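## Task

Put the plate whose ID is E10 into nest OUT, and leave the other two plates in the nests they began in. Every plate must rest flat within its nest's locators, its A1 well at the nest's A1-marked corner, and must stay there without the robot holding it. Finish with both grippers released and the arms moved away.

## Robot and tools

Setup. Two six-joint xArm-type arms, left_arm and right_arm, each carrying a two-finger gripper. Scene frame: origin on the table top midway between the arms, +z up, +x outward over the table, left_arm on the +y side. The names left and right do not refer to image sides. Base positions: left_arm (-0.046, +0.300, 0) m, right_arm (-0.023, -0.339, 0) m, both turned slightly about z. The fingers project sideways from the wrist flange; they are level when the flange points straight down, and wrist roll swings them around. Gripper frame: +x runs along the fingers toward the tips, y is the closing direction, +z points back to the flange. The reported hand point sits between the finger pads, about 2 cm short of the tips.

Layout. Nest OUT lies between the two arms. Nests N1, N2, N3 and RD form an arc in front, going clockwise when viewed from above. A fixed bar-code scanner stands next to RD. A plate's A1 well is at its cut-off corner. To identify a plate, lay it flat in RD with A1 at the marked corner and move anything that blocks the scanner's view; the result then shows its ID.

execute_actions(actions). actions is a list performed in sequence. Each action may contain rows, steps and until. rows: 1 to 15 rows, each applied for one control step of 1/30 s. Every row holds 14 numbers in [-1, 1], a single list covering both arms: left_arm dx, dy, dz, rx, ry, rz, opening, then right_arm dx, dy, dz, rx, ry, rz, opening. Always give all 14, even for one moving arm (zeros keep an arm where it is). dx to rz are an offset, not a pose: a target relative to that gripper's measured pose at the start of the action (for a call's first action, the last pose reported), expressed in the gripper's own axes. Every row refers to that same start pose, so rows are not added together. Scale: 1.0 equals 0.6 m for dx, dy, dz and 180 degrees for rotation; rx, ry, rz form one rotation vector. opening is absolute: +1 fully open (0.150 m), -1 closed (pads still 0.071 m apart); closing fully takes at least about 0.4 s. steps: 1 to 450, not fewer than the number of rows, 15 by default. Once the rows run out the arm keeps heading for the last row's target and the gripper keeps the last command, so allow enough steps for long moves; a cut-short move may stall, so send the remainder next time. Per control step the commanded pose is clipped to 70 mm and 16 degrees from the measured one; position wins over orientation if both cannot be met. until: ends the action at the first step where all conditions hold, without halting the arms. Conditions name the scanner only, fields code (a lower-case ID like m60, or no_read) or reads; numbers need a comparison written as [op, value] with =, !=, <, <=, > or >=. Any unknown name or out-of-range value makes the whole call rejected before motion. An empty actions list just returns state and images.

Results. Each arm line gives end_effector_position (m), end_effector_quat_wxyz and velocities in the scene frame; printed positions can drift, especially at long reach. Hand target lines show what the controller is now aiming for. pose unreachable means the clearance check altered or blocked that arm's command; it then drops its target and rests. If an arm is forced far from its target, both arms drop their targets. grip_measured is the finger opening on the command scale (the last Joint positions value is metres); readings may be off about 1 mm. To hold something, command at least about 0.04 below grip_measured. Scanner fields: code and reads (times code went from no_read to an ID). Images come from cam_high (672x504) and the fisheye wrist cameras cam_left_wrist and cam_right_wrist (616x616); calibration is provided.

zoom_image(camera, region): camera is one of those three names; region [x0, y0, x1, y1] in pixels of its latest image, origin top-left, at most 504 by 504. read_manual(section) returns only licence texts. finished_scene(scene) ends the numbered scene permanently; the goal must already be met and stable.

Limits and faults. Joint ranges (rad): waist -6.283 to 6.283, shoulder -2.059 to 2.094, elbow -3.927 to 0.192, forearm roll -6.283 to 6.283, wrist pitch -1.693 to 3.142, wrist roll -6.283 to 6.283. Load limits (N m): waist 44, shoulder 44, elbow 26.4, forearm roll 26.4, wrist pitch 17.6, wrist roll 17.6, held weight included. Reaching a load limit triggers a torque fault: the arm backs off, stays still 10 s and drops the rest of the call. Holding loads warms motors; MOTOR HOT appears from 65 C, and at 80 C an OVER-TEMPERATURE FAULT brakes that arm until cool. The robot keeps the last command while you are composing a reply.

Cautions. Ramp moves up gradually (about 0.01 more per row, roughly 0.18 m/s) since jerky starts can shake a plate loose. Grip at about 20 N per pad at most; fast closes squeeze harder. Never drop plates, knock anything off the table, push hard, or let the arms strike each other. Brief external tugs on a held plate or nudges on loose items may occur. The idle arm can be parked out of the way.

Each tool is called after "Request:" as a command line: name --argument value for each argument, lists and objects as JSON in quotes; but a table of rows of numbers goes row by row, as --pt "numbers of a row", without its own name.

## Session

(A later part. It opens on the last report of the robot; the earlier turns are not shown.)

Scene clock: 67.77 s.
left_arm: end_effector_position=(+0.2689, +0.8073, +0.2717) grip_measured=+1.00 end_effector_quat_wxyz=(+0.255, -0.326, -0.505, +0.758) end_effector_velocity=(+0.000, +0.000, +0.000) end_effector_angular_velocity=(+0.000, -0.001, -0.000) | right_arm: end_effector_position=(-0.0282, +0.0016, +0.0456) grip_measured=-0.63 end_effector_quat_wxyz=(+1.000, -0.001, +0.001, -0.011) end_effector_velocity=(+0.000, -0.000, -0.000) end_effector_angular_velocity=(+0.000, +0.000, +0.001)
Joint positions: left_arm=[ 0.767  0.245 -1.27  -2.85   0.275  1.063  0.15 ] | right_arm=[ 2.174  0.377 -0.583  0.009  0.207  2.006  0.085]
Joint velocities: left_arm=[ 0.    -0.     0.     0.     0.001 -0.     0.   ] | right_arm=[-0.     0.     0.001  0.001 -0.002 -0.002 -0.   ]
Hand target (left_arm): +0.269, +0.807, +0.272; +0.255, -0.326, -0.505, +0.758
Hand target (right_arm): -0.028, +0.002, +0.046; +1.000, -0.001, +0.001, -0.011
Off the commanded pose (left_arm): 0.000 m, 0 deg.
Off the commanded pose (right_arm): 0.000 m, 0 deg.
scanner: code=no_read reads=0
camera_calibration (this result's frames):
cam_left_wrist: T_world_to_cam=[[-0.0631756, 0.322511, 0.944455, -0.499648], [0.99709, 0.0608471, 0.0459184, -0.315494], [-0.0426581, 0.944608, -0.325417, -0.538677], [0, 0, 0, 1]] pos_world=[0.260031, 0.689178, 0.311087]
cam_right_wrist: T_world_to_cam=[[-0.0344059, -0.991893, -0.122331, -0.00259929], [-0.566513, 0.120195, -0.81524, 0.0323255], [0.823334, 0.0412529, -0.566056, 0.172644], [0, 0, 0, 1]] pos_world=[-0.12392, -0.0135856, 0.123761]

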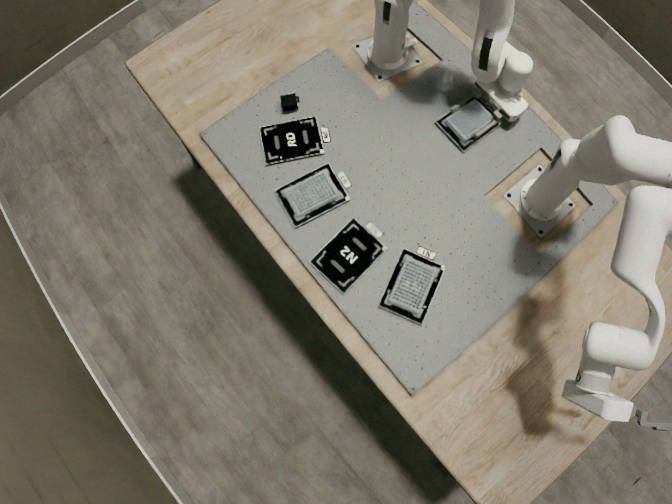

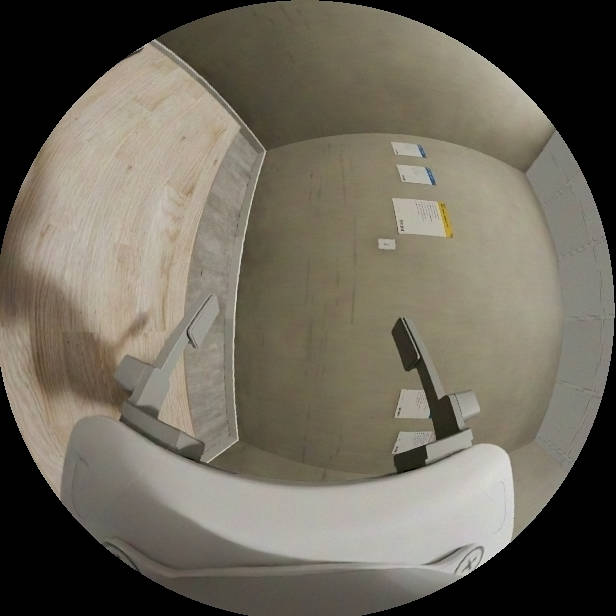

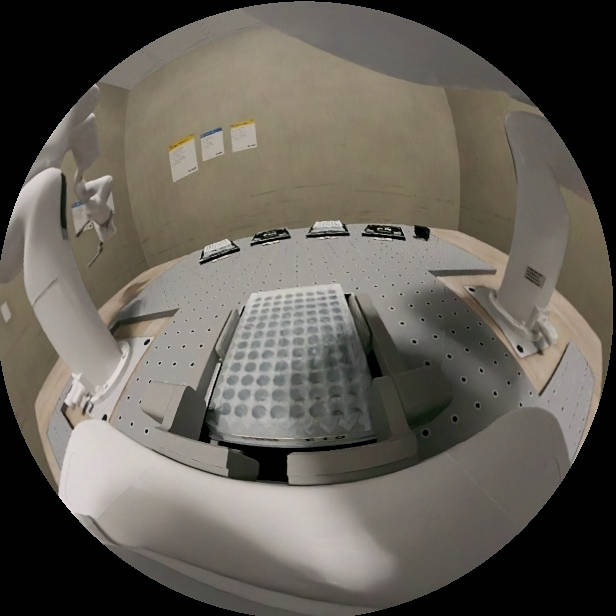

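Request:
execute_actions --actions '[{"rows":[[0,0,0,0,0,0,1,0,0,0,0,0,-0.004,-0.8],[0,0,0,0,0,0,1,0,0,0,0,0,-0.004,-0.8],[0,0,0,0,0,0,1,0,0,-0.002,0,0,-0.004,-0.8],[0,0,0,0,0,0,1,0,0,-0.004,0,0,-0.004,-0.8],[0,0,0,0,0,0,1,0,0,-0.006,0,0,-0.004,-0.8],[0,0,0,0,0,0,1,0,0,-0.008,0,0,-0.004,-0.8],[0,0,0,0,0,0,1,0,0,-0.0095,0,0,-0.004,-0.8]],"steps":18},{"rows":[[0,0,0,0,0,0,1,0,0,0,0,0,0,-0.62],[0,0,0,0,0,0,1,0,0,0,0,0,0,-0.55],[0,0,0,0,0,0,1,0,0,0,0,0,0,-0.4]],"steps":12},{"rows":[[0,0,0,0,0,0,1,0,0,0.01,0,0,0,-0.4],[0,0,0,0,0,0,1,0,0,0.03,0,0,0,-0.4],[0,0,0,0,0,0,1,0,0,0.06,0,0,0,-0.4],[0,0,0,0,0,0,1,-0.03,0,0.1,0,0,0,0.2]],"steps":20}]'

Request:
zoom_image --camera "cam_high" --region '[430, 90, 510, 160]'

Request:
zoom_image --camera "cam_right_wrist" --region '[190, 290, 410, 490]'

Scene clock: 77.40 s.
left_arm: end_effector_position=(+0.2689, +0.8073, +0.2717) grip_measured=+1.00 end_effector_quat_wxyz=(+0.255, -0.326, -0.505, +0.758) end_effector_velocity=(-0.000, +0.000, -0.000) end_effector_angular_velocity=(-0.001, -0.001, +0.002) | right_arm: end_effector_position=(-0.0459, +0.0023, +0.0998) grip_measured=+0.20 end_effector_quat_wxyz=(+1.000, -0.001, +0.000, -0.018) end_effector_velocity=(-0.002, +0.001, +0.002) end_effector_angular_velocity=(+0.005, +0.002, +0.001)
Joint positions: left_arm=[ 0.767  0.245 -1.27  -2.85   0.275  1.063  0.15 ] | right_arm=[ 2.212  0.203 -0.589  0.004  0.387  2.062  0.118]
Joint velocities: left_arm=[ 0.001  0.    -0.001 -0.001 -0.    -0.     0.   ] | right_arm=[ 0.003 -0.005 -0.003 -0.     0.004  0.003  0.   ]
Hand target (left_arm): +0.269, +0.807, +0.272; +0.255, -0.326, -0.505, +0.758
Hand target (right_arm): -0.046, +0.003, +0.100; +1.000, -0.000, +0.001, -0.018
Off the commanded pose (left_arm): 0.000 m, 0 deg.
Off the commanded pose (right_arm): 0.000 m, 0 deg.
scanner: code=no_read reads=0
camera_calibration (this result's frames):
cam_left_wrist: T_world_to_cam=[[-0.0631751, 0.322511, 0.944455, -0.499648], [0.99709, 0.0608469, 0.045918, -0.315494], [-0.0426581, 0.944608, -0.325417, -0.538678], [0, 0, 0, 1]] pos_world=[0.260031, 0.689178, 0.311087]
cam_right_wrist: T_world_to_cam=[[-0.0471967, -0.991401, -0.122051, 0.0035403], [-0.564542, 0.127276, -0.815533, 0.0665544], [0.824054, 0.0304125, -0.565694, 0.217934], [0, 0, 0, 1]] pos_world=[-0.141849, -0.0115888, 0.177993]

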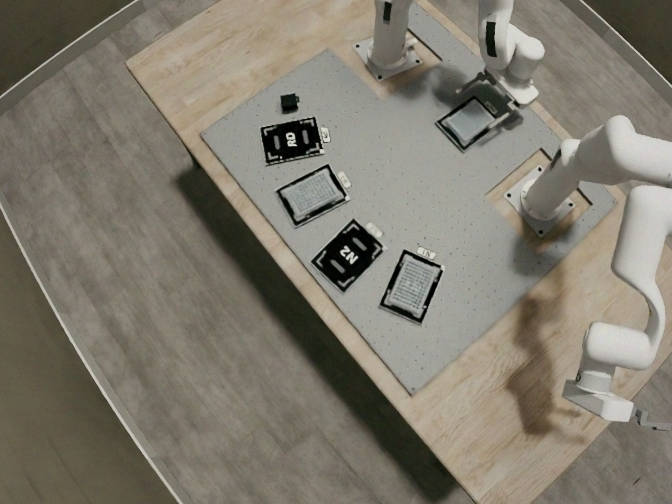

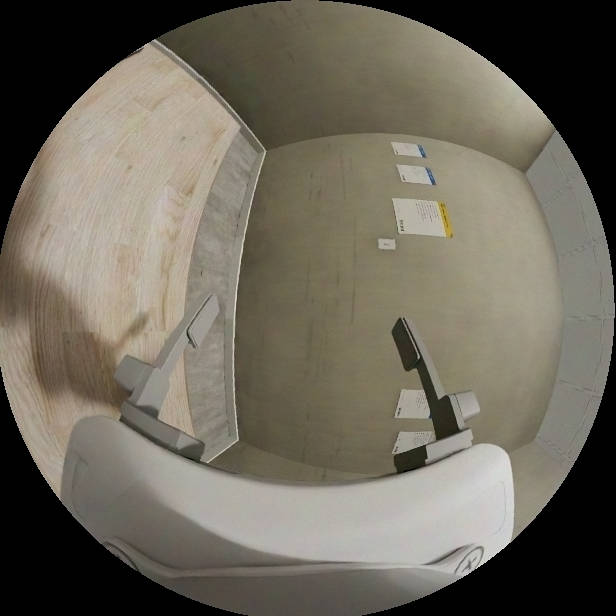

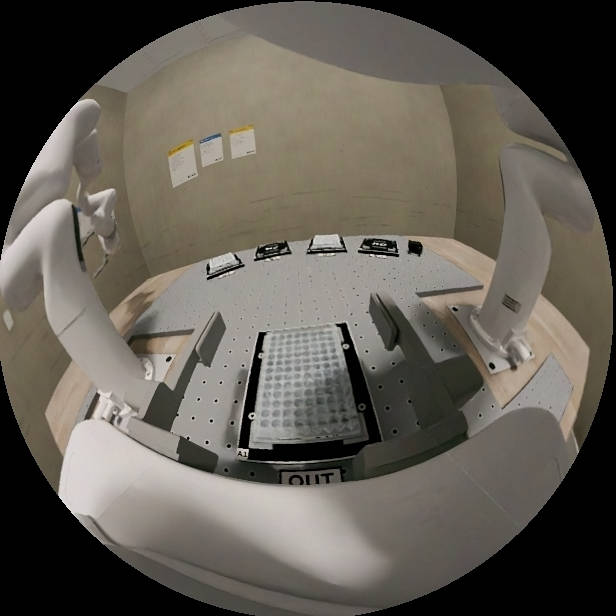

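Region (430, 90, 510, 160) of cam_high's 672x504 image, scaled by 6.300, with more detail than that image has; it fills the top 441 rows of this view, and the rest is white.

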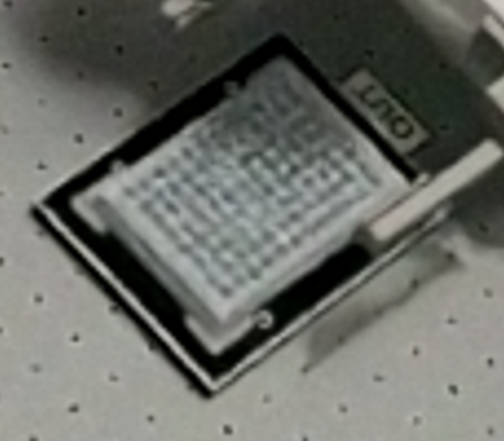

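Region (190, 290, 410, 490) of cam_right_wrist's 616x616 image, scaled by 2.291, with more detail than that image has; it fills the top 458 rows of this view, and the rest is white.

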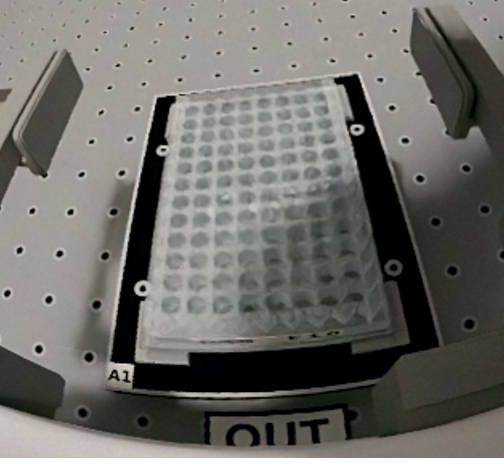

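Request:
execute_actions --actions '[{"rows":[[0,0,0,0,0,0,1,-0.04,0,-0.01,0,0,0,0.6],[0,0,0,0,0,0,1,-0.12,0,-0.06,0,0,0,1]],"steps":22}]'

Request:
zoom_image --camera "cam_right_wrist" --region '[190, 250, 410, 420]'

Request:
zoom_image --camera "cam_high" --region '[430, 90, 510, 160]'

Scene clock: 86.63 s.
left_arm: end_effector_position=(+0.2689, +0.8073, +0.2717) grip_measured=+1.00 end_effector_quat_wxyz=(+0.255, -0.326, -0.505, +0.758) end_effector_velocity=(-0.000, -0.000, +0.000) end_effector_angular_velocity=(-0.001, +0.000, +0.000) | right_arm: end_effector_position=(-0.1179, +0.0048, +0.0639) grip_measured=+1.00 end_effector_quat_wxyz=(+1.000, -0.001, +0.001, -0.018) end_effector_velocity=(-0.002, +0.001, -0.001) end_effector_angular_velocity=(+0.002, -0.000, +0.001)
Joint positions: left_arm=[ 0.767  0.245 -1.27  -2.85   0.275  1.063  0.15 ] | right_arm=[ 2.362  0.405 -0.747  0.007  0.343  2.209  0.15 ]
Joint velocities: left_arm=[-0.    -0.001 -0.    -0.    -0.001 -0.     0.   ] | right_arm=[ 0.002  0.005 -0.005 -0.003 -0.001  0.004  0.   ]
Hand target (left_arm): +0.269, +0.807, +0.272; +0.255, -0.326, -0.505, +0.758
Hand target (right_arm): -0.118, +0.005, +0.064; +1.000, -0.001, +0.001, -0.018
Off the commanded pose (left_arm): 0.000 m, 0 deg.
Off the commanded pose (right_arm): 0.000 m, 0 deg.
scanner: code=no_read reads=0
camera_calibration (this result's frames):
cam_left_wrist: T_world_to_cam=[[-0.0631751, 0.322511, 0.944455, -0.499648], [0.99709, 0.0608469, 0.045918, -0.315494], [-0.0426581, 0.944608, -0.325417, -0.538677], [0, 0, 0, 1]] pos_world=[0.260031, 0.689178, 0.311087]
cam_right_wrist: T_world_to_cam=[[-0.0475931, -0.991384, -0.122039, -0.00188211], [-0.565104, 0.127469, -0.815113, -0.00378943], [0.823646, 0.0301712, -0.566301, 0.256809], [0, 0, 0, 1]] pos_world=[-0.213751, -0.00913109, 0.142113]

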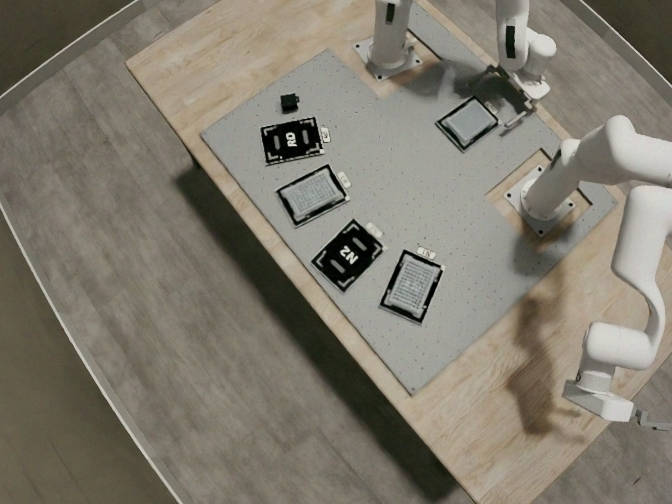

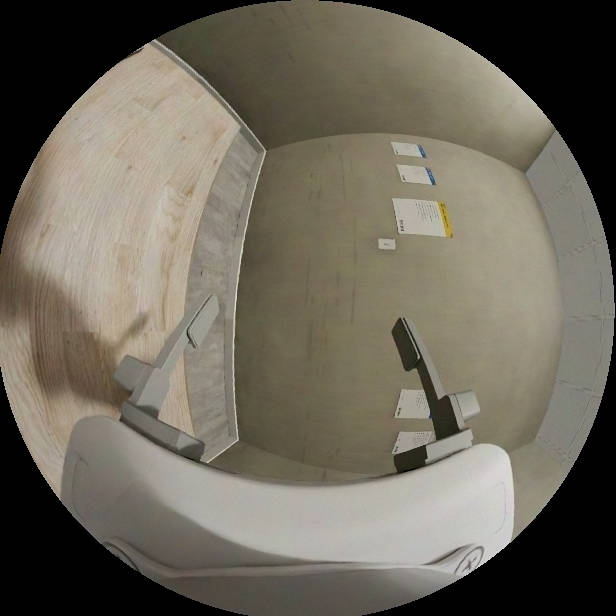

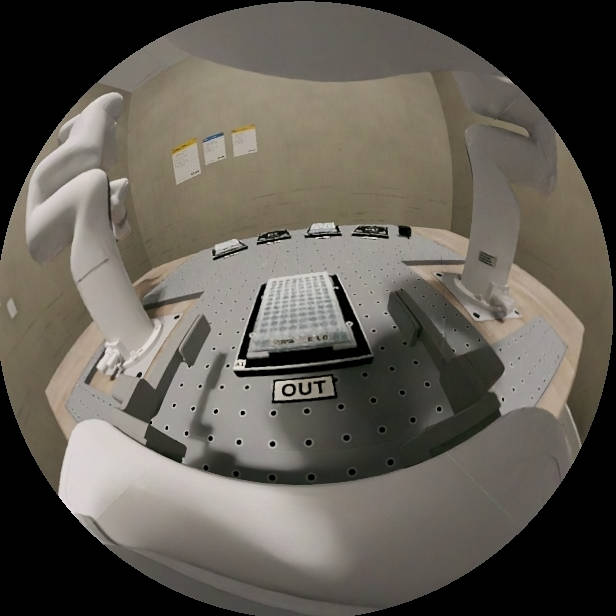

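Region (190, 250, 410, 420) of cam_right_wrist's 616x616 image, scaled by 2.291, with more detail than that image has; it fills the top 389 rows of this view, and the rest is white.

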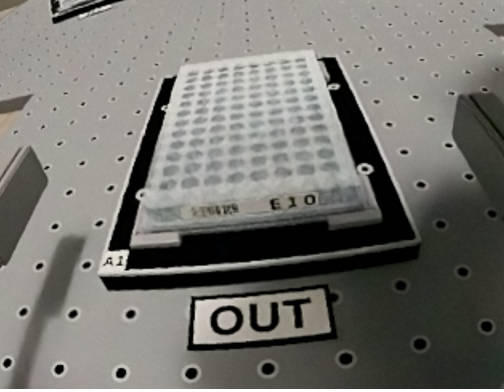

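Region (430, 90, 510, 160) of cam_high's 672x504 image, scaled by 6.300, with more detail than that image has; it fills the top 441 rows of this view, and the rest is white.

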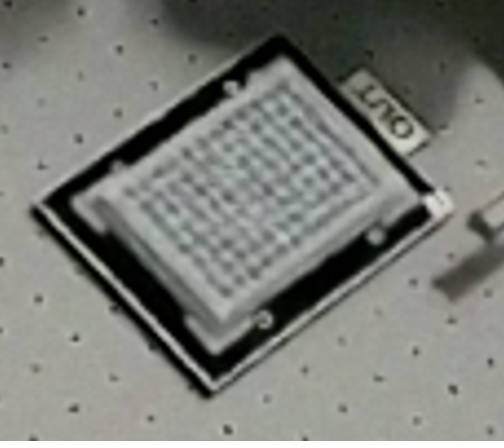

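Request:
execute_actions --actions '[{"rows":[[0,0,0,0,0,0,1,-0.012,0,0,0,0,0,-1]],"steps":15},{"rows":[[0,0,0,0,0,0,1,0,0,-0.01,0,0,0,-1],[0,0,0,0,0,0,1,0,0,-0.028,0,0,0,-1]],"steps":15}]'

Request:
zoom_image --camera "cam_right_wrist" --region '[190, 250, 410, 420]'

Request:
zoom_image --camera "cam_high" --region '[430, 70, 530, 160]'

Scene clock: 94.37 s.
left_arm: end_effector_position=(+0.2689, +0.8073, +0.2717) grip_measured=+1.00 end_effector_quat_wxyz=(+0.255, -0.326, -0.505, +0.758) end_effector_velocity=(-0.000, +0.000, -0.000) end_effector_angular_velocity=(-0.000, +0.001, +0.000) | right_arm: end_effector_position=(-0.1251, +0.0051, +0.0472) grip_measured=-0.98 end_effector_quat_wxyz=(+1.000, -0.001, +0.001, -0.018) end_effector_velocity=(+0.001, -0.001, -0.001) end_effector_angular_velocity=(-0.004, -0.003, +0.000)
Joint positions: left_arm=[ 0.767  0.245 -1.27  -2.85   0.275  1.063  0.15 ] | right_arm=[ 2.375  0.467 -0.775  0.008  0.308  2.222  0.072]
Joint velocities: left_arm=[ 0.  0.  0. -0. -0.  0.  0.] | right_arm=[ 0.     0.003  0.002 -0.    -0.    -0.     0.   ]
Hand target (left_arm): +0.269, +0.807, +0.272; +0.255, -0.326, -0.505, +0.758
Hand target (right_arm): -0.125, +0.005, +0.047; +1.000, -0.001, +0.001, -0.018
Off the commanded pose (left_arm): 0.000 m, 0 deg.
Off the commanded pose (right_arm): 0.000 m, 0 deg.
scanner: code=no_read reads=0
camera_calibration (this result's frames):
cam_left_wrist: T_world_to_cam=[[-0.0631749, 0.322511, 0.944455, -0.499648], [0.99709, 0.0608467, 0.0459178, -0.315493], [-0.042658, 0.944608, -0.325417, -0.538678], [0, 0, 0, 1]] pos_world=[0.260031, 0.689178, 0.311087]
cam_right_wrist: T_world_to_cam=[[-0.0476792, -0.991341, -0.122351, -0.00396136], [-0.565409, 0.127763, -0.814855, -0.0215416], [0.823431, 0.0303265, -0.566605, 0.253347], [0, 0, 0, 1]] pos_world=[-0.220982, -0.00885795, 0.12551]

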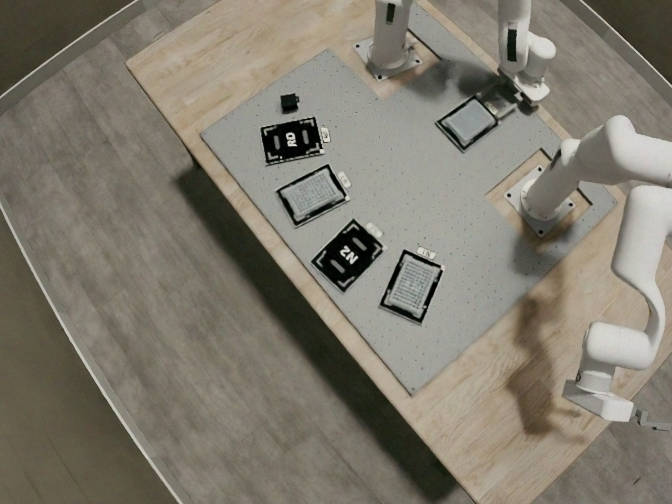

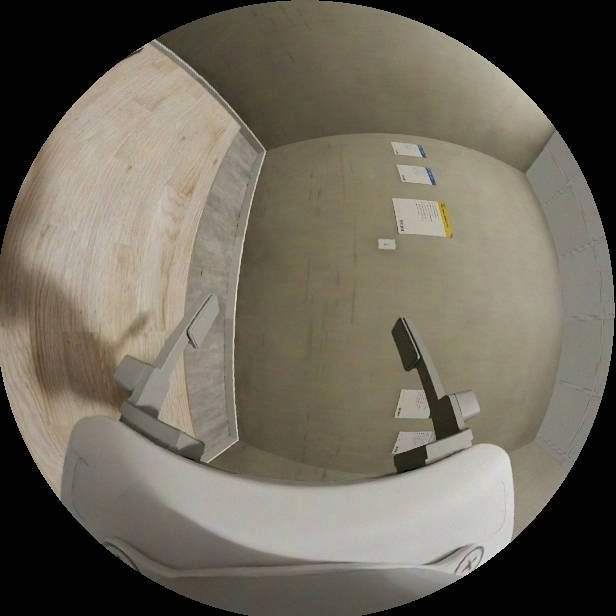

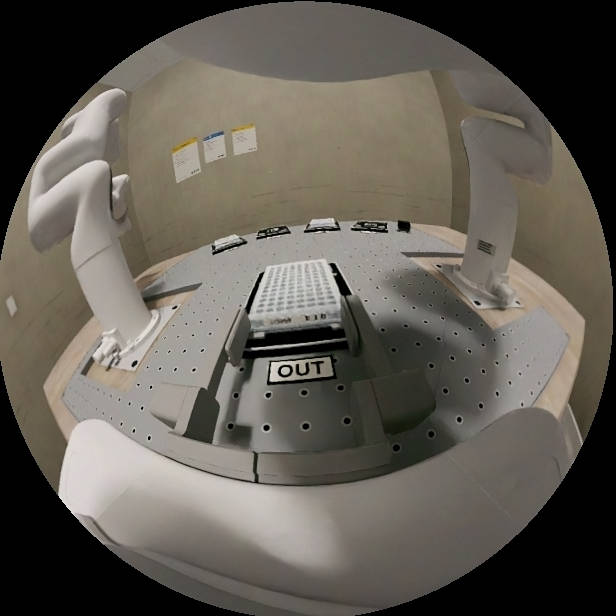

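Region (190, 250, 410, 420) of cam_right_wrist's 616x616 image, scaled by 2.291, with more detail than that image has; it fills the top 389 rows of this view, and the rest is white.

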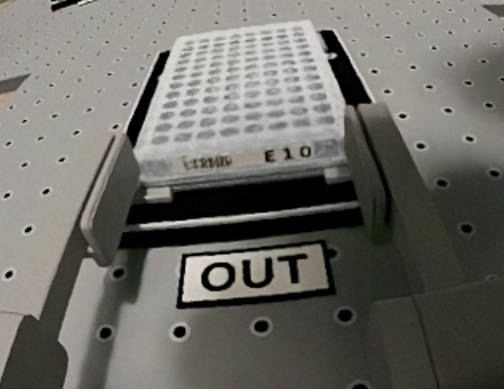

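Region (430, 70, 530, 160) of cam_high's 672x504 image, scaled by 5.040, with more detail than that image has; it fills the top 454 rows of this view, and the rest is white.

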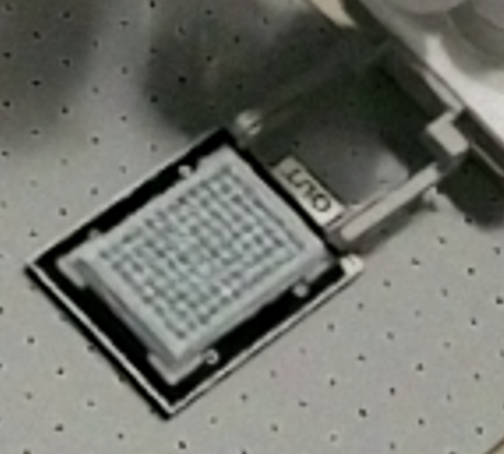

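Request:
execute_actions --actions '[{"rows":[[0,0,0,0,0,0,1,0.003,0,0,0,0,0,-1],[0,0,0,0,0,0,1,0.006,0,0,0,0,0,-1],[0,0,0,0,0,0,1,0.008,0,0,0,0,0,-1],[0,0,0,0,0,0,1,0.01,0,0,0,0,0,-1],[0,0,0,0,0,0,1,0.012,0,0,0,0,0,-1],[0,0,0,0,0,0,1,0.014,0,0,0,0,0,-1],[0,0,0,0,0,0,1,0.016,0,0,0,0,0,-1]],"steps":16}]'

Request:
zoom_image --camera "cam_right_wrist" --region '[190, 250, 410, 420]'

Request:
zoom_image --camera "cam_high" --region '[430, 70, 530, 160]'

Scene clock: 100.77 s.
left_arm: end_effector_position=(+0.2689, +0.8073, +0.2717) grip_measured=+1.00 end_effector_quat_wxyz=(+0.255, -0.326, -0.505, +0.758) end_effector_velocity=(+0.000, -0.000, +0.001) end_effector_angular_velocity=(+0.001, -0.001, +0.000) | right_arm: end_effector_position=(-0.1165, +0.0056, +0.0479) grip_measured=-0.98 end_effector_quat_wxyz=(+1.000, +0.001, +0.002, -0.018) end_effector_velocity=(+0.003, -0.001, -0.001) end_effector_angular_velocity=(-0.004, -0.002, -0.004)
Joint positions: left_arm=[ 0.767  0.245 -1.27  -2.85   0.275  1.063  0.15 ] | right_arm=[ 2.358  0.455 -0.755  0.008  0.297  2.204  0.072]
Joint velocities: left_arm=[-0.    -0.001 -0.001 -0.001 -0.    -0.     0.   ] | right_arm=[-0.005  0.002  0.003  0.002 -0.001 -0.003 -0.   ]
Hand target (left_arm): +0.269, +0.807, +0.272; +0.255, -0.326, -0.505, +0.758
Hand target (right_arm): -0.116, +0.005, +0.047; +1.000, -0.001, +0.001, -0.018
Off the commanded pose (left_arm): 0.000 m, 0 deg.
Off the commanded pose (right_arm): 0.002 m, 0 deg.
scanner: code=no_read reads=0
camera_calibration (this result's frames):
cam_left_wrist: T_world_to_cam=[[-0.0631749, 0.322511, 0.944455, -0.499648], [0.99709, 0.0608466, 0.0459178, -0.315493], [-0.0426579, 0.944608, -0.325417, -0.538678], [0, 0, 0, 1]] pos_world=[0.260031, 0.689178, 0.311087]
cam_right_wrist: T_world_to_cam=[[-0.0466968, -0.99105, -0.125058, -0.00266375], [-0.567022, 0.129368, -0.81348, -0.0164645], [0.822378, 0.0329239, -0.567988, 0.246571], [0, 0, 0, 1]] pos_world=[-0.212235, -0.00862798, 0.126323]

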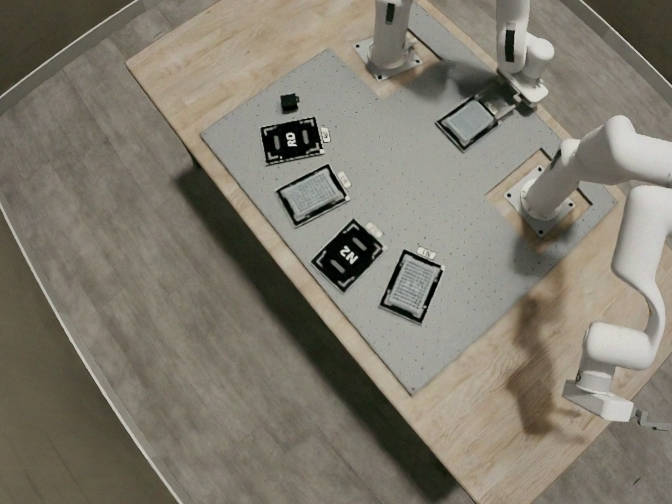

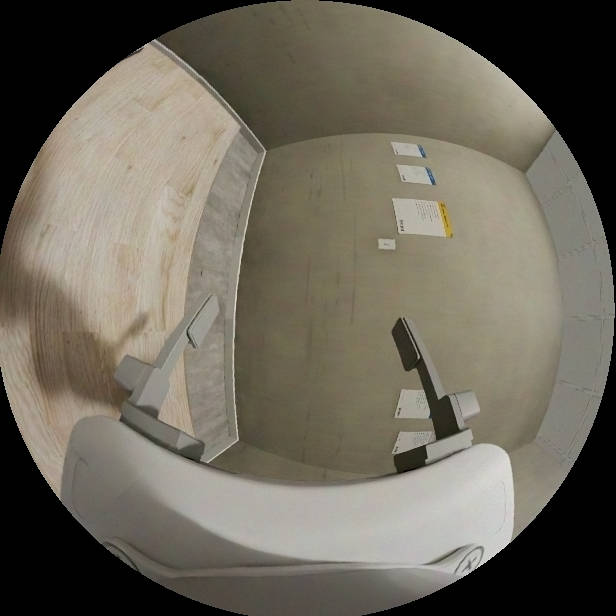

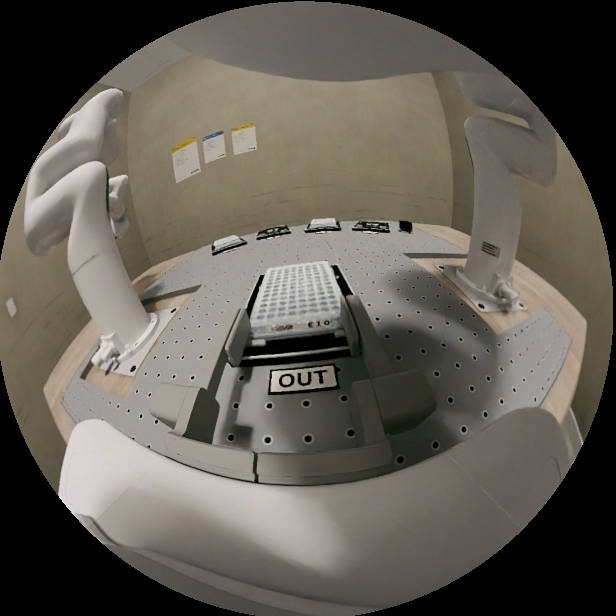

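Region (190, 250, 410, 420) of cam_right_wrist's 616x616 image, scaled by 2.291, with more detail than that image has; it fills the top 389 rows of this view, and the rest is white.

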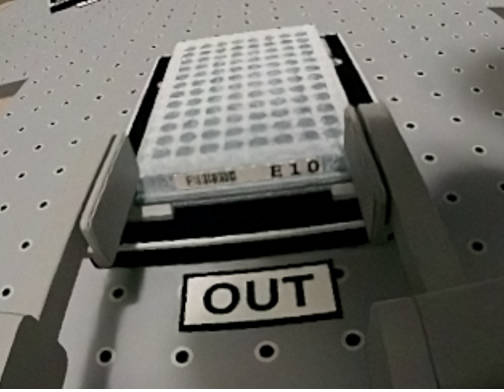

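Region (430, 70, 530, 160) of cam_high's 672x504 image, scaled by 5.040, with more detail than that image has; it fills the top 454 rows of this view, and the rest is white.

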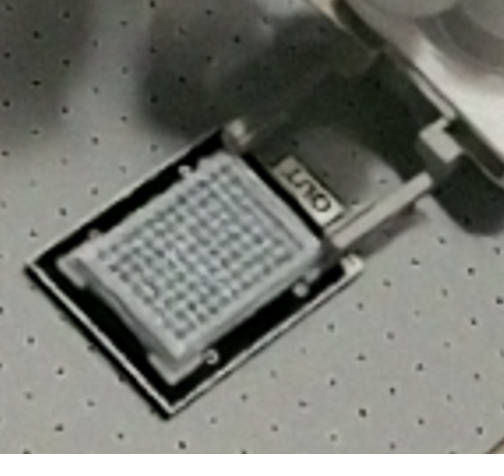

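Pushed against the far stop; back off.

Request:
execute_actions --actions '[{"rows":[[0,0,0,0,0,0,1,-0.004,0,0,0,0,0,-1],[0,0,0,0,0,0,1,-0.01,0,0,0,0,0,-1],[0,0,0,0,0,0,1,-0.015,0,0,0,0,0,-1],[0,0,0,0,0,0,1,-0.015,0,0,0,0,0,-1],[0,0,0,0,0,0,1,-0.015,0,0.01,0,0,0,0],[0,0,0,0,0,0,1,-0.015,0,0.03,0,0,0,1]],"steps":20}]'

Request:
zoom_image --camera "cam_right_wrist" --region '[210, 260, 390, 390]'

Request:
zoom_image --camera "cam_high" --region '[430, 90, 510, 160]'

Scene clock: 106.17 s.
left_arm: end_effector_position=(+0.2689, +0.8073, +0.2717) grip_measured=+1.00 end_effector_quat_wxyz=(+0.255, -0.326, -0.505, +0.758) end_effector_velocity=(-0.001, -0.000, -0.001) end_effector_angular_velocity=(-0.001, +0.002, +0.001) | right_arm: end_effector_position=(-0.1252, +0.0056, +0.0656) grip_measured=+1.00 end_effector_quat_wxyz=(+1.000, +0.000, +0.001, -0.018) end_effector_velocity=(-0.001, +0.002, +0.002) end_effector_angular_velocity=(+0.006, +0.004, +0.001)
Joint positions: left_arm=[ 0.767  0.245 -1.27  -2.85   0.275  1.063  0.15 ] | right_arm=[ 2.375  0.409 -0.763  0.007  0.352  2.222  0.15 ]
Joint velocities: left_arm=[ 0.     0.     0.001  0.    -0.001 -0.     0.   ] | right_arm=[-0.001 -0.004 -0.003 -0.001  0.001 -0.     0.   ]
Hand target (left_arm): +0.269, +0.807, +0.272; +0.255, -0.326, -0.505, +0.758
Hand target (right_arm): -0.125, +0.006, +0.066; +1.000, +0.001, +0.002, -0.018
Off the commanded pose (left_arm): 0.000 m, 0 deg.
Off the commanded pose (right_arm): 0.001 m, 0 deg.
scanner: code=no_read reads=0
camera_calibration (this result's frames):
cam_left_wrist: T_world_to_cam=[[-0.0631748, 0.322511, 0.944455, -0.499648], [0.99709, 0.0608466, 0.0459178, -0.315493], [-0.0426579, 0.944608, -0.325417, -0.538678], [0, 0, 0, 1]] pos_world=[0.260031, 0.689178, 0.311087]
cam_right_wrist: T_world_to_cam=[[-0.0469781, -0.991163, -0.124056, -0.000959964], [-0.566336, 0.128732, -0.814059, -0.0068473], [0.822835, 0.0320144, -0.567378, 0.263751], [0, 0, 0, 1]] pos_world=[-0.220946, -0.00851383, 0.143953]

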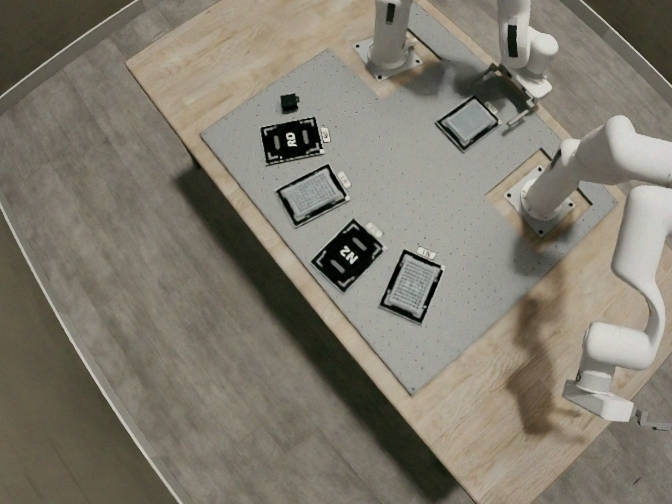

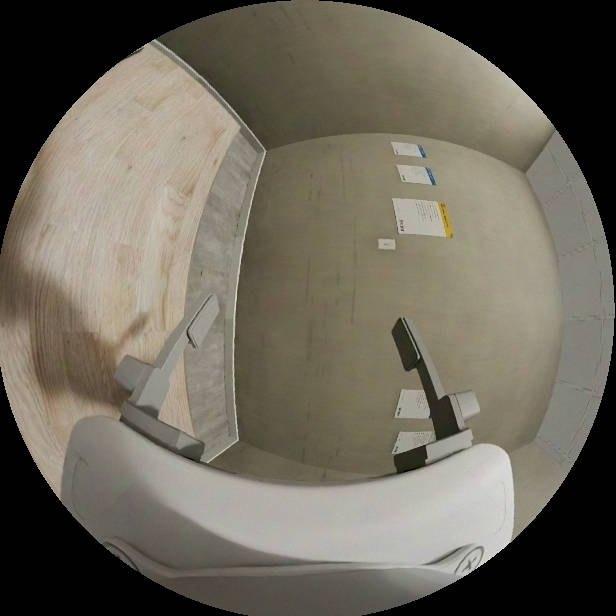

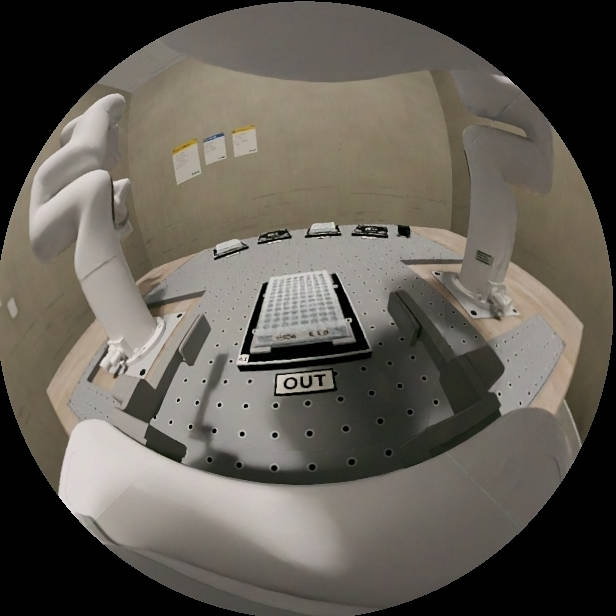

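Region (210, 260, 390, 390) of cam_right_wrist's 616x616 image, scaled by 2.800, with more detail than that image has.

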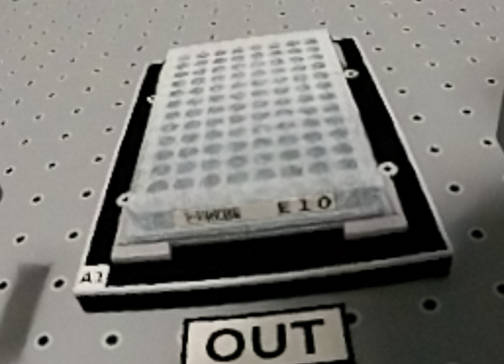

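Region (430, 90, 510, 160) of cam_high's 672x504 image, scaled by 6.300, with more detail than that image has; it fills the top 441 rows of this view, and the rest is white.

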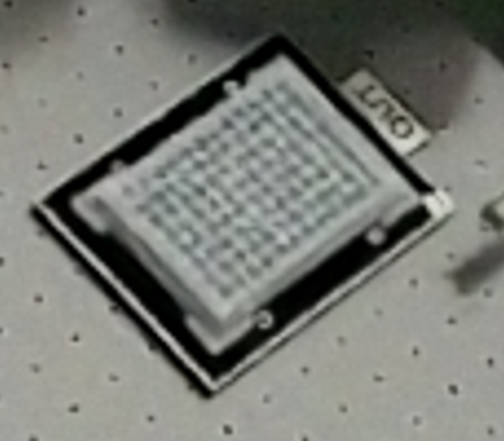

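Request:
execute_actions --actions '[{"rows":[[0,0,0,0,0,0,1,0.01,0,0.02,0,0,0,1],[0,0,0,0,0,0,1,0.03,0,0.04,0,0,0,1],[0,0,0,0,0,0,1,0.06,0,0.06,0,0,0,1],[0,0,0,0,0,0,1,0.1,0,0.06,0,0,0,1],[0,0,0,0,0,0,1,0.15,0,0.06,0,0,-0.02,1],[0,0,0,0,0,0,1,0.2,0,0.06,0,0,-0.04,1],[0,0,0,0,0,0,1,0.25,0,0.06,0,0,-0.06,1],[0,0,0,0,0,0,1,0.3,0,0.06,0,0,-0.08,1],[0,0,0,0,0,0,1,0.35,0,0.06,0,0,-0.1,1],[0,0,0,0,0,0,1,0.4,0,0.06,0,0,-0.12,1],[0,0,0,0,0,0,1,0.45,0,0.06,0,0,-0.14,1],[0,0,0,0,0,0,1,0.978,-0.14,0.02,0,-0.001,-0.542,1]],"steps":75}]'

Request:
zoom_image --camera "cam_right_wrist" --region '[100, 260, 520, 500]'

Request:
zoom_image --camera "cam_high" --region '[250, 140, 400, 290]'

Scene clock: 122.13 s.
left_arm: end_effector_position=(+0.2689, +0.8073, +0.2717) grip_measured=+1.00 end_effector_quat_wxyz=(+0.255, -0.326, -0.505, +0.758) end_effector_velocity=(-0.000, -0.000, +0.000) end_effector_angular_velocity=(-0.001, +0.001, +0.001) | right_arm: end_effector_position=(+0.4597, -0.1004, +0.0771) grip_measured=+1.00 end_effector_quat_wxyz=(+0.645, -0.000, -0.003, -0.764) end_effector_velocity=(+0.001, -0.000, +0.000) end_effector_angular_velocity=(+0.001, -0.002, -0.001)
Joint positions: left_arm=[ 0.767  0.245 -1.27  -2.85   0.275  1.063  0.15 ] | right_arm=[ 0.831  0.909 -1.731 -0.007  0.822  2.392  0.15 ]
Joint velocities: left_arm=[ 0.    -0.001  0.001 -0.    -0.001  0.     0.   ] | right_arm=[-0.001  0.001 -0.002  0.    -0.001 -0.     0.   ]
Hand target (left_arm): +0.269, +0.807, +0.272; +0.255, -0.326, -0.505, +0.758
Hand target (right_arm): +0.460, -0.100, +0.077; +0.645, -0.000, -0.003, -0.764
Off the commanded pose (left_arm): 0.000 m, 0 deg.
Off the commanded pose (right_arm): 0.002 m, 0 deg.
scanner: code=no_read reads=0
camera_calibration (this result's frames):
cam_left_wrist: T_world_to_cam=[[-0.0631749, 0.322511, 0.944455, -0.499648], [0.99709, 0.0608467, 0.0459179, -0.315493], [-0.042658, 0.944608, -0.325417, -0.538678], [0, 0, 0, 1]] pos_world=[0.260031, 0.689178, 0.311087]
cam_right_wrist: T_world_to_cam=[[-0.975964, 0.176544, -0.127777, 0.467454], [0.204444, 0.538615, -0.817372, 0.0344024], [-0.0754792, -0.823849, -0.561762, 0.119022], [0, 0, 0, 1]] pos_world=[0.458168, -0.00299956, 0.154711]

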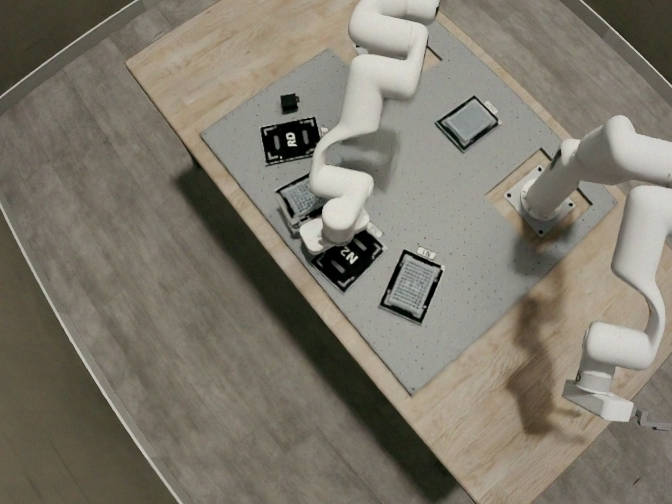

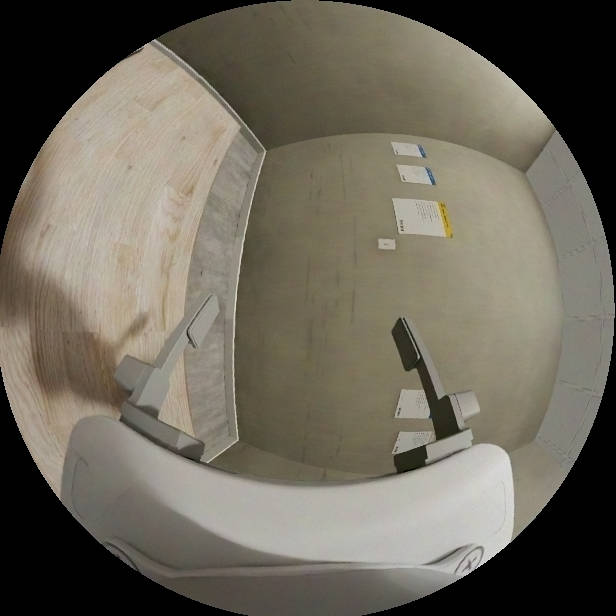

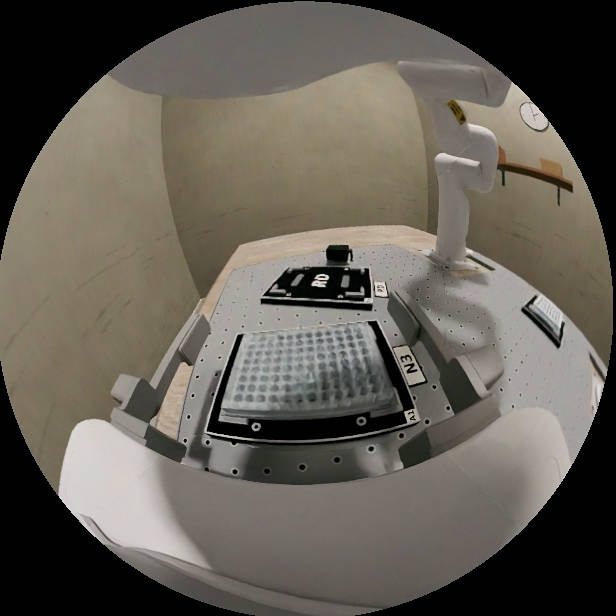

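Region (100, 260, 520, 500) of cam_right_wrist's 616x616 image, scaled by 1.200, with more detail than that image has; it fills the top 288 rows of this view, and the rest is white.

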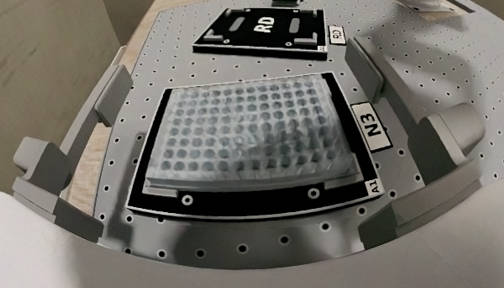

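Region (250, 140, 400, 290) of cam_high's 672x504 image, scaled by 3.360, with more detail than that image has.

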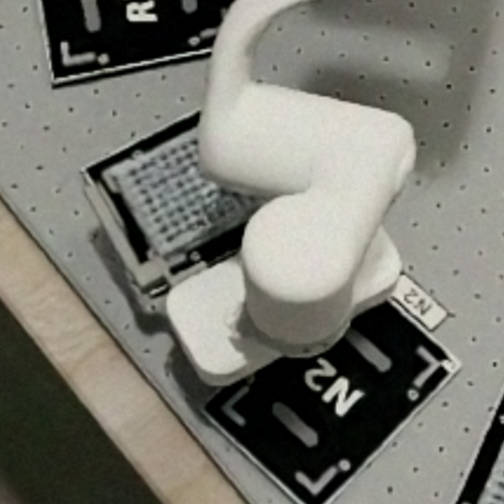

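No label on this side; check orientation.

Request:
zoom_image --camera "cam_right_wrist" --region '[200, 310, 430, 450]'

Request:
zoom_image --camera "cam_right_wrist" --region '[330, 350, 430, 440]'

Request:
zoom_image --camera "cam_right_wrist" --region '[205, 315, 305, 440]'

Region (200, 310, 430, 450) of cam_right_wrist's 616x616 image, scaled by 2.191, with more detail than that image has; it fills the top 307 rows of this view, and the rest is white.

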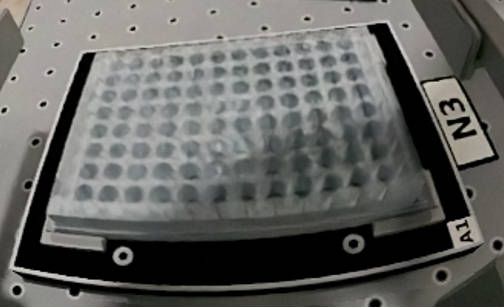

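Region (330, 350, 430, 440) of cam_right_wrist's 616x616 image, scaled by 5.040, with more detail than that image has; it fills the top 454 rows of this view, and the rest is white.

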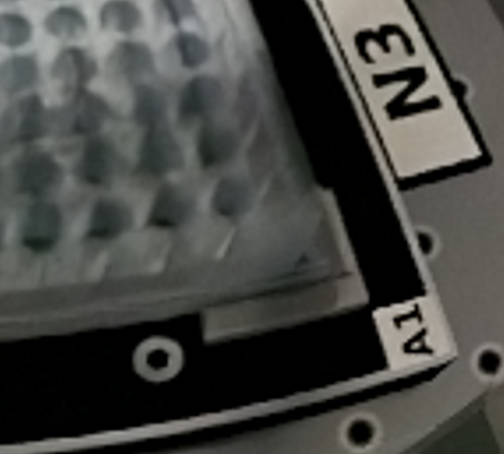

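Region (205, 315, 305, 440) of cam_right_wrist's 616x616 image, scaled by 4.032, with more detail than that image has; it fills the left 403 columns of this view, and the rest is white.

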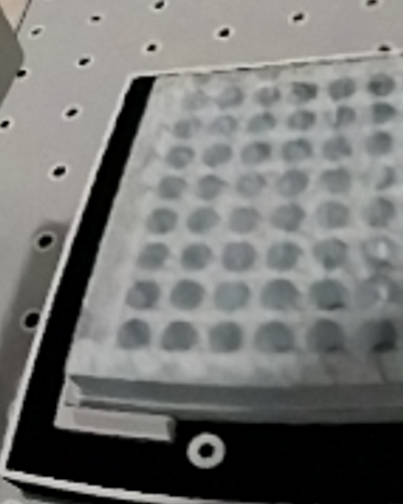

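Request:
execute_actions --actions '[{"rows":[[0,0,0,0,0,0,1,0.02,-0.03,0.03,0,0,0,1],[0,0,0,0,0,0,1,0.12,-0.2,0.15,0,0,0,1]],"steps":25}]'

Request:
finished_scene --scene 2

Scene clock: 128.40 s.
left_arm: end_effector_position=(+0.2689, +0.8073, +0.2717) grip_measured=+1.00 end_effector_quat_wxyz=(+0.255, -0.326, -0.505, +0.758) end_effector_velocity=(+0.001, -0.000, -0.001) end_effector_angular_velocity=(-0.000, +0.001, -0.001) | right_arm: end_effector_position=(+0.3298, -0.1507, +0.1664) grip_measured=+1.00 end_effector_quat_wxyz=(+0.645, -0.001, -0.002, -0.764) end_effector_velocity=(-0.005, -0.003, +0.003) end_effector_angular_velocity=(+0.000, -0.001, +0.002)
Joint positions: left_arm=[ 0.767  0.245 -1.27  -2.85   0.275  1.063  0.15 ] | right_arm=[ 0.907  0.335 -1.058 -0.007  0.725  2.469  0.15 ]
Joint velocities: left_arm=[-0.001  0.002 -0.001  0.001  0.    -0.     0.   ] | right_arm=[ 0.002 -0.024  0.027 -0.001 -0.004  0.001  0.   ]
Hand target (left_arm): +0.269, +0.807, +0.272; +0.255, -0.326, -0.505, +0.758
Hand target (right_arm): +0.329, -0.151, +0.167; +0.645, -0.000, -0.002, -0.764
Off the commanded pose (left_arm): 0.000 m, 0 deg.
Off the commanded pose (right_arm): 0.001 m, 0 deg.
scanner: code=no_read reads=0
camera_calibration (this result's frames):
cam_left_wrist: T_world_to_cam=[[-0.0631751, 0.322511, 0.944455, -0.499648], [0.99709, 0.0608468, 0.045918, -0.315494], [-0.042658, 0.944608, -0.325417, -0.538678], [0, 0, 0, 1]] pos_world=[0.260031, 0.689178, 0.311087]
cam_right_wrist: T_world_to_cam=[[-0.976065, 0.17696, -0.126423, 0.360825], [0.20347, 0.537774, -0.818168, 0.161412], [-0.0767962, -0.824308, -0.560908, 0.118146], [0, 0, 0, 1]] pos_world=[0.328419, -0.0532656, 0.243947]

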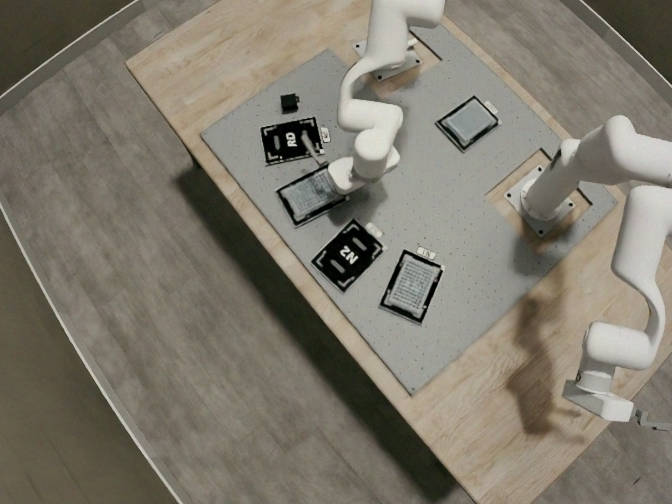

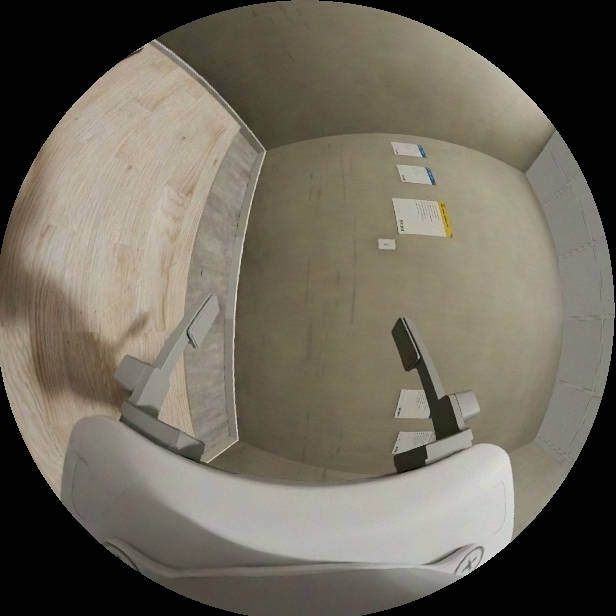

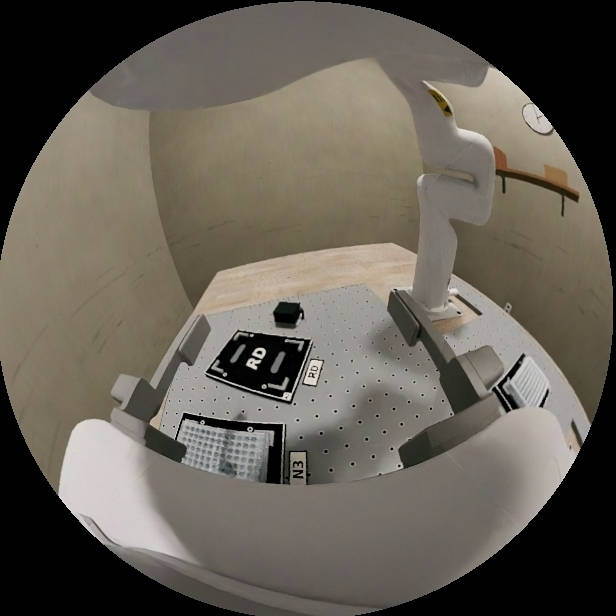

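The scene is finished: the task was done.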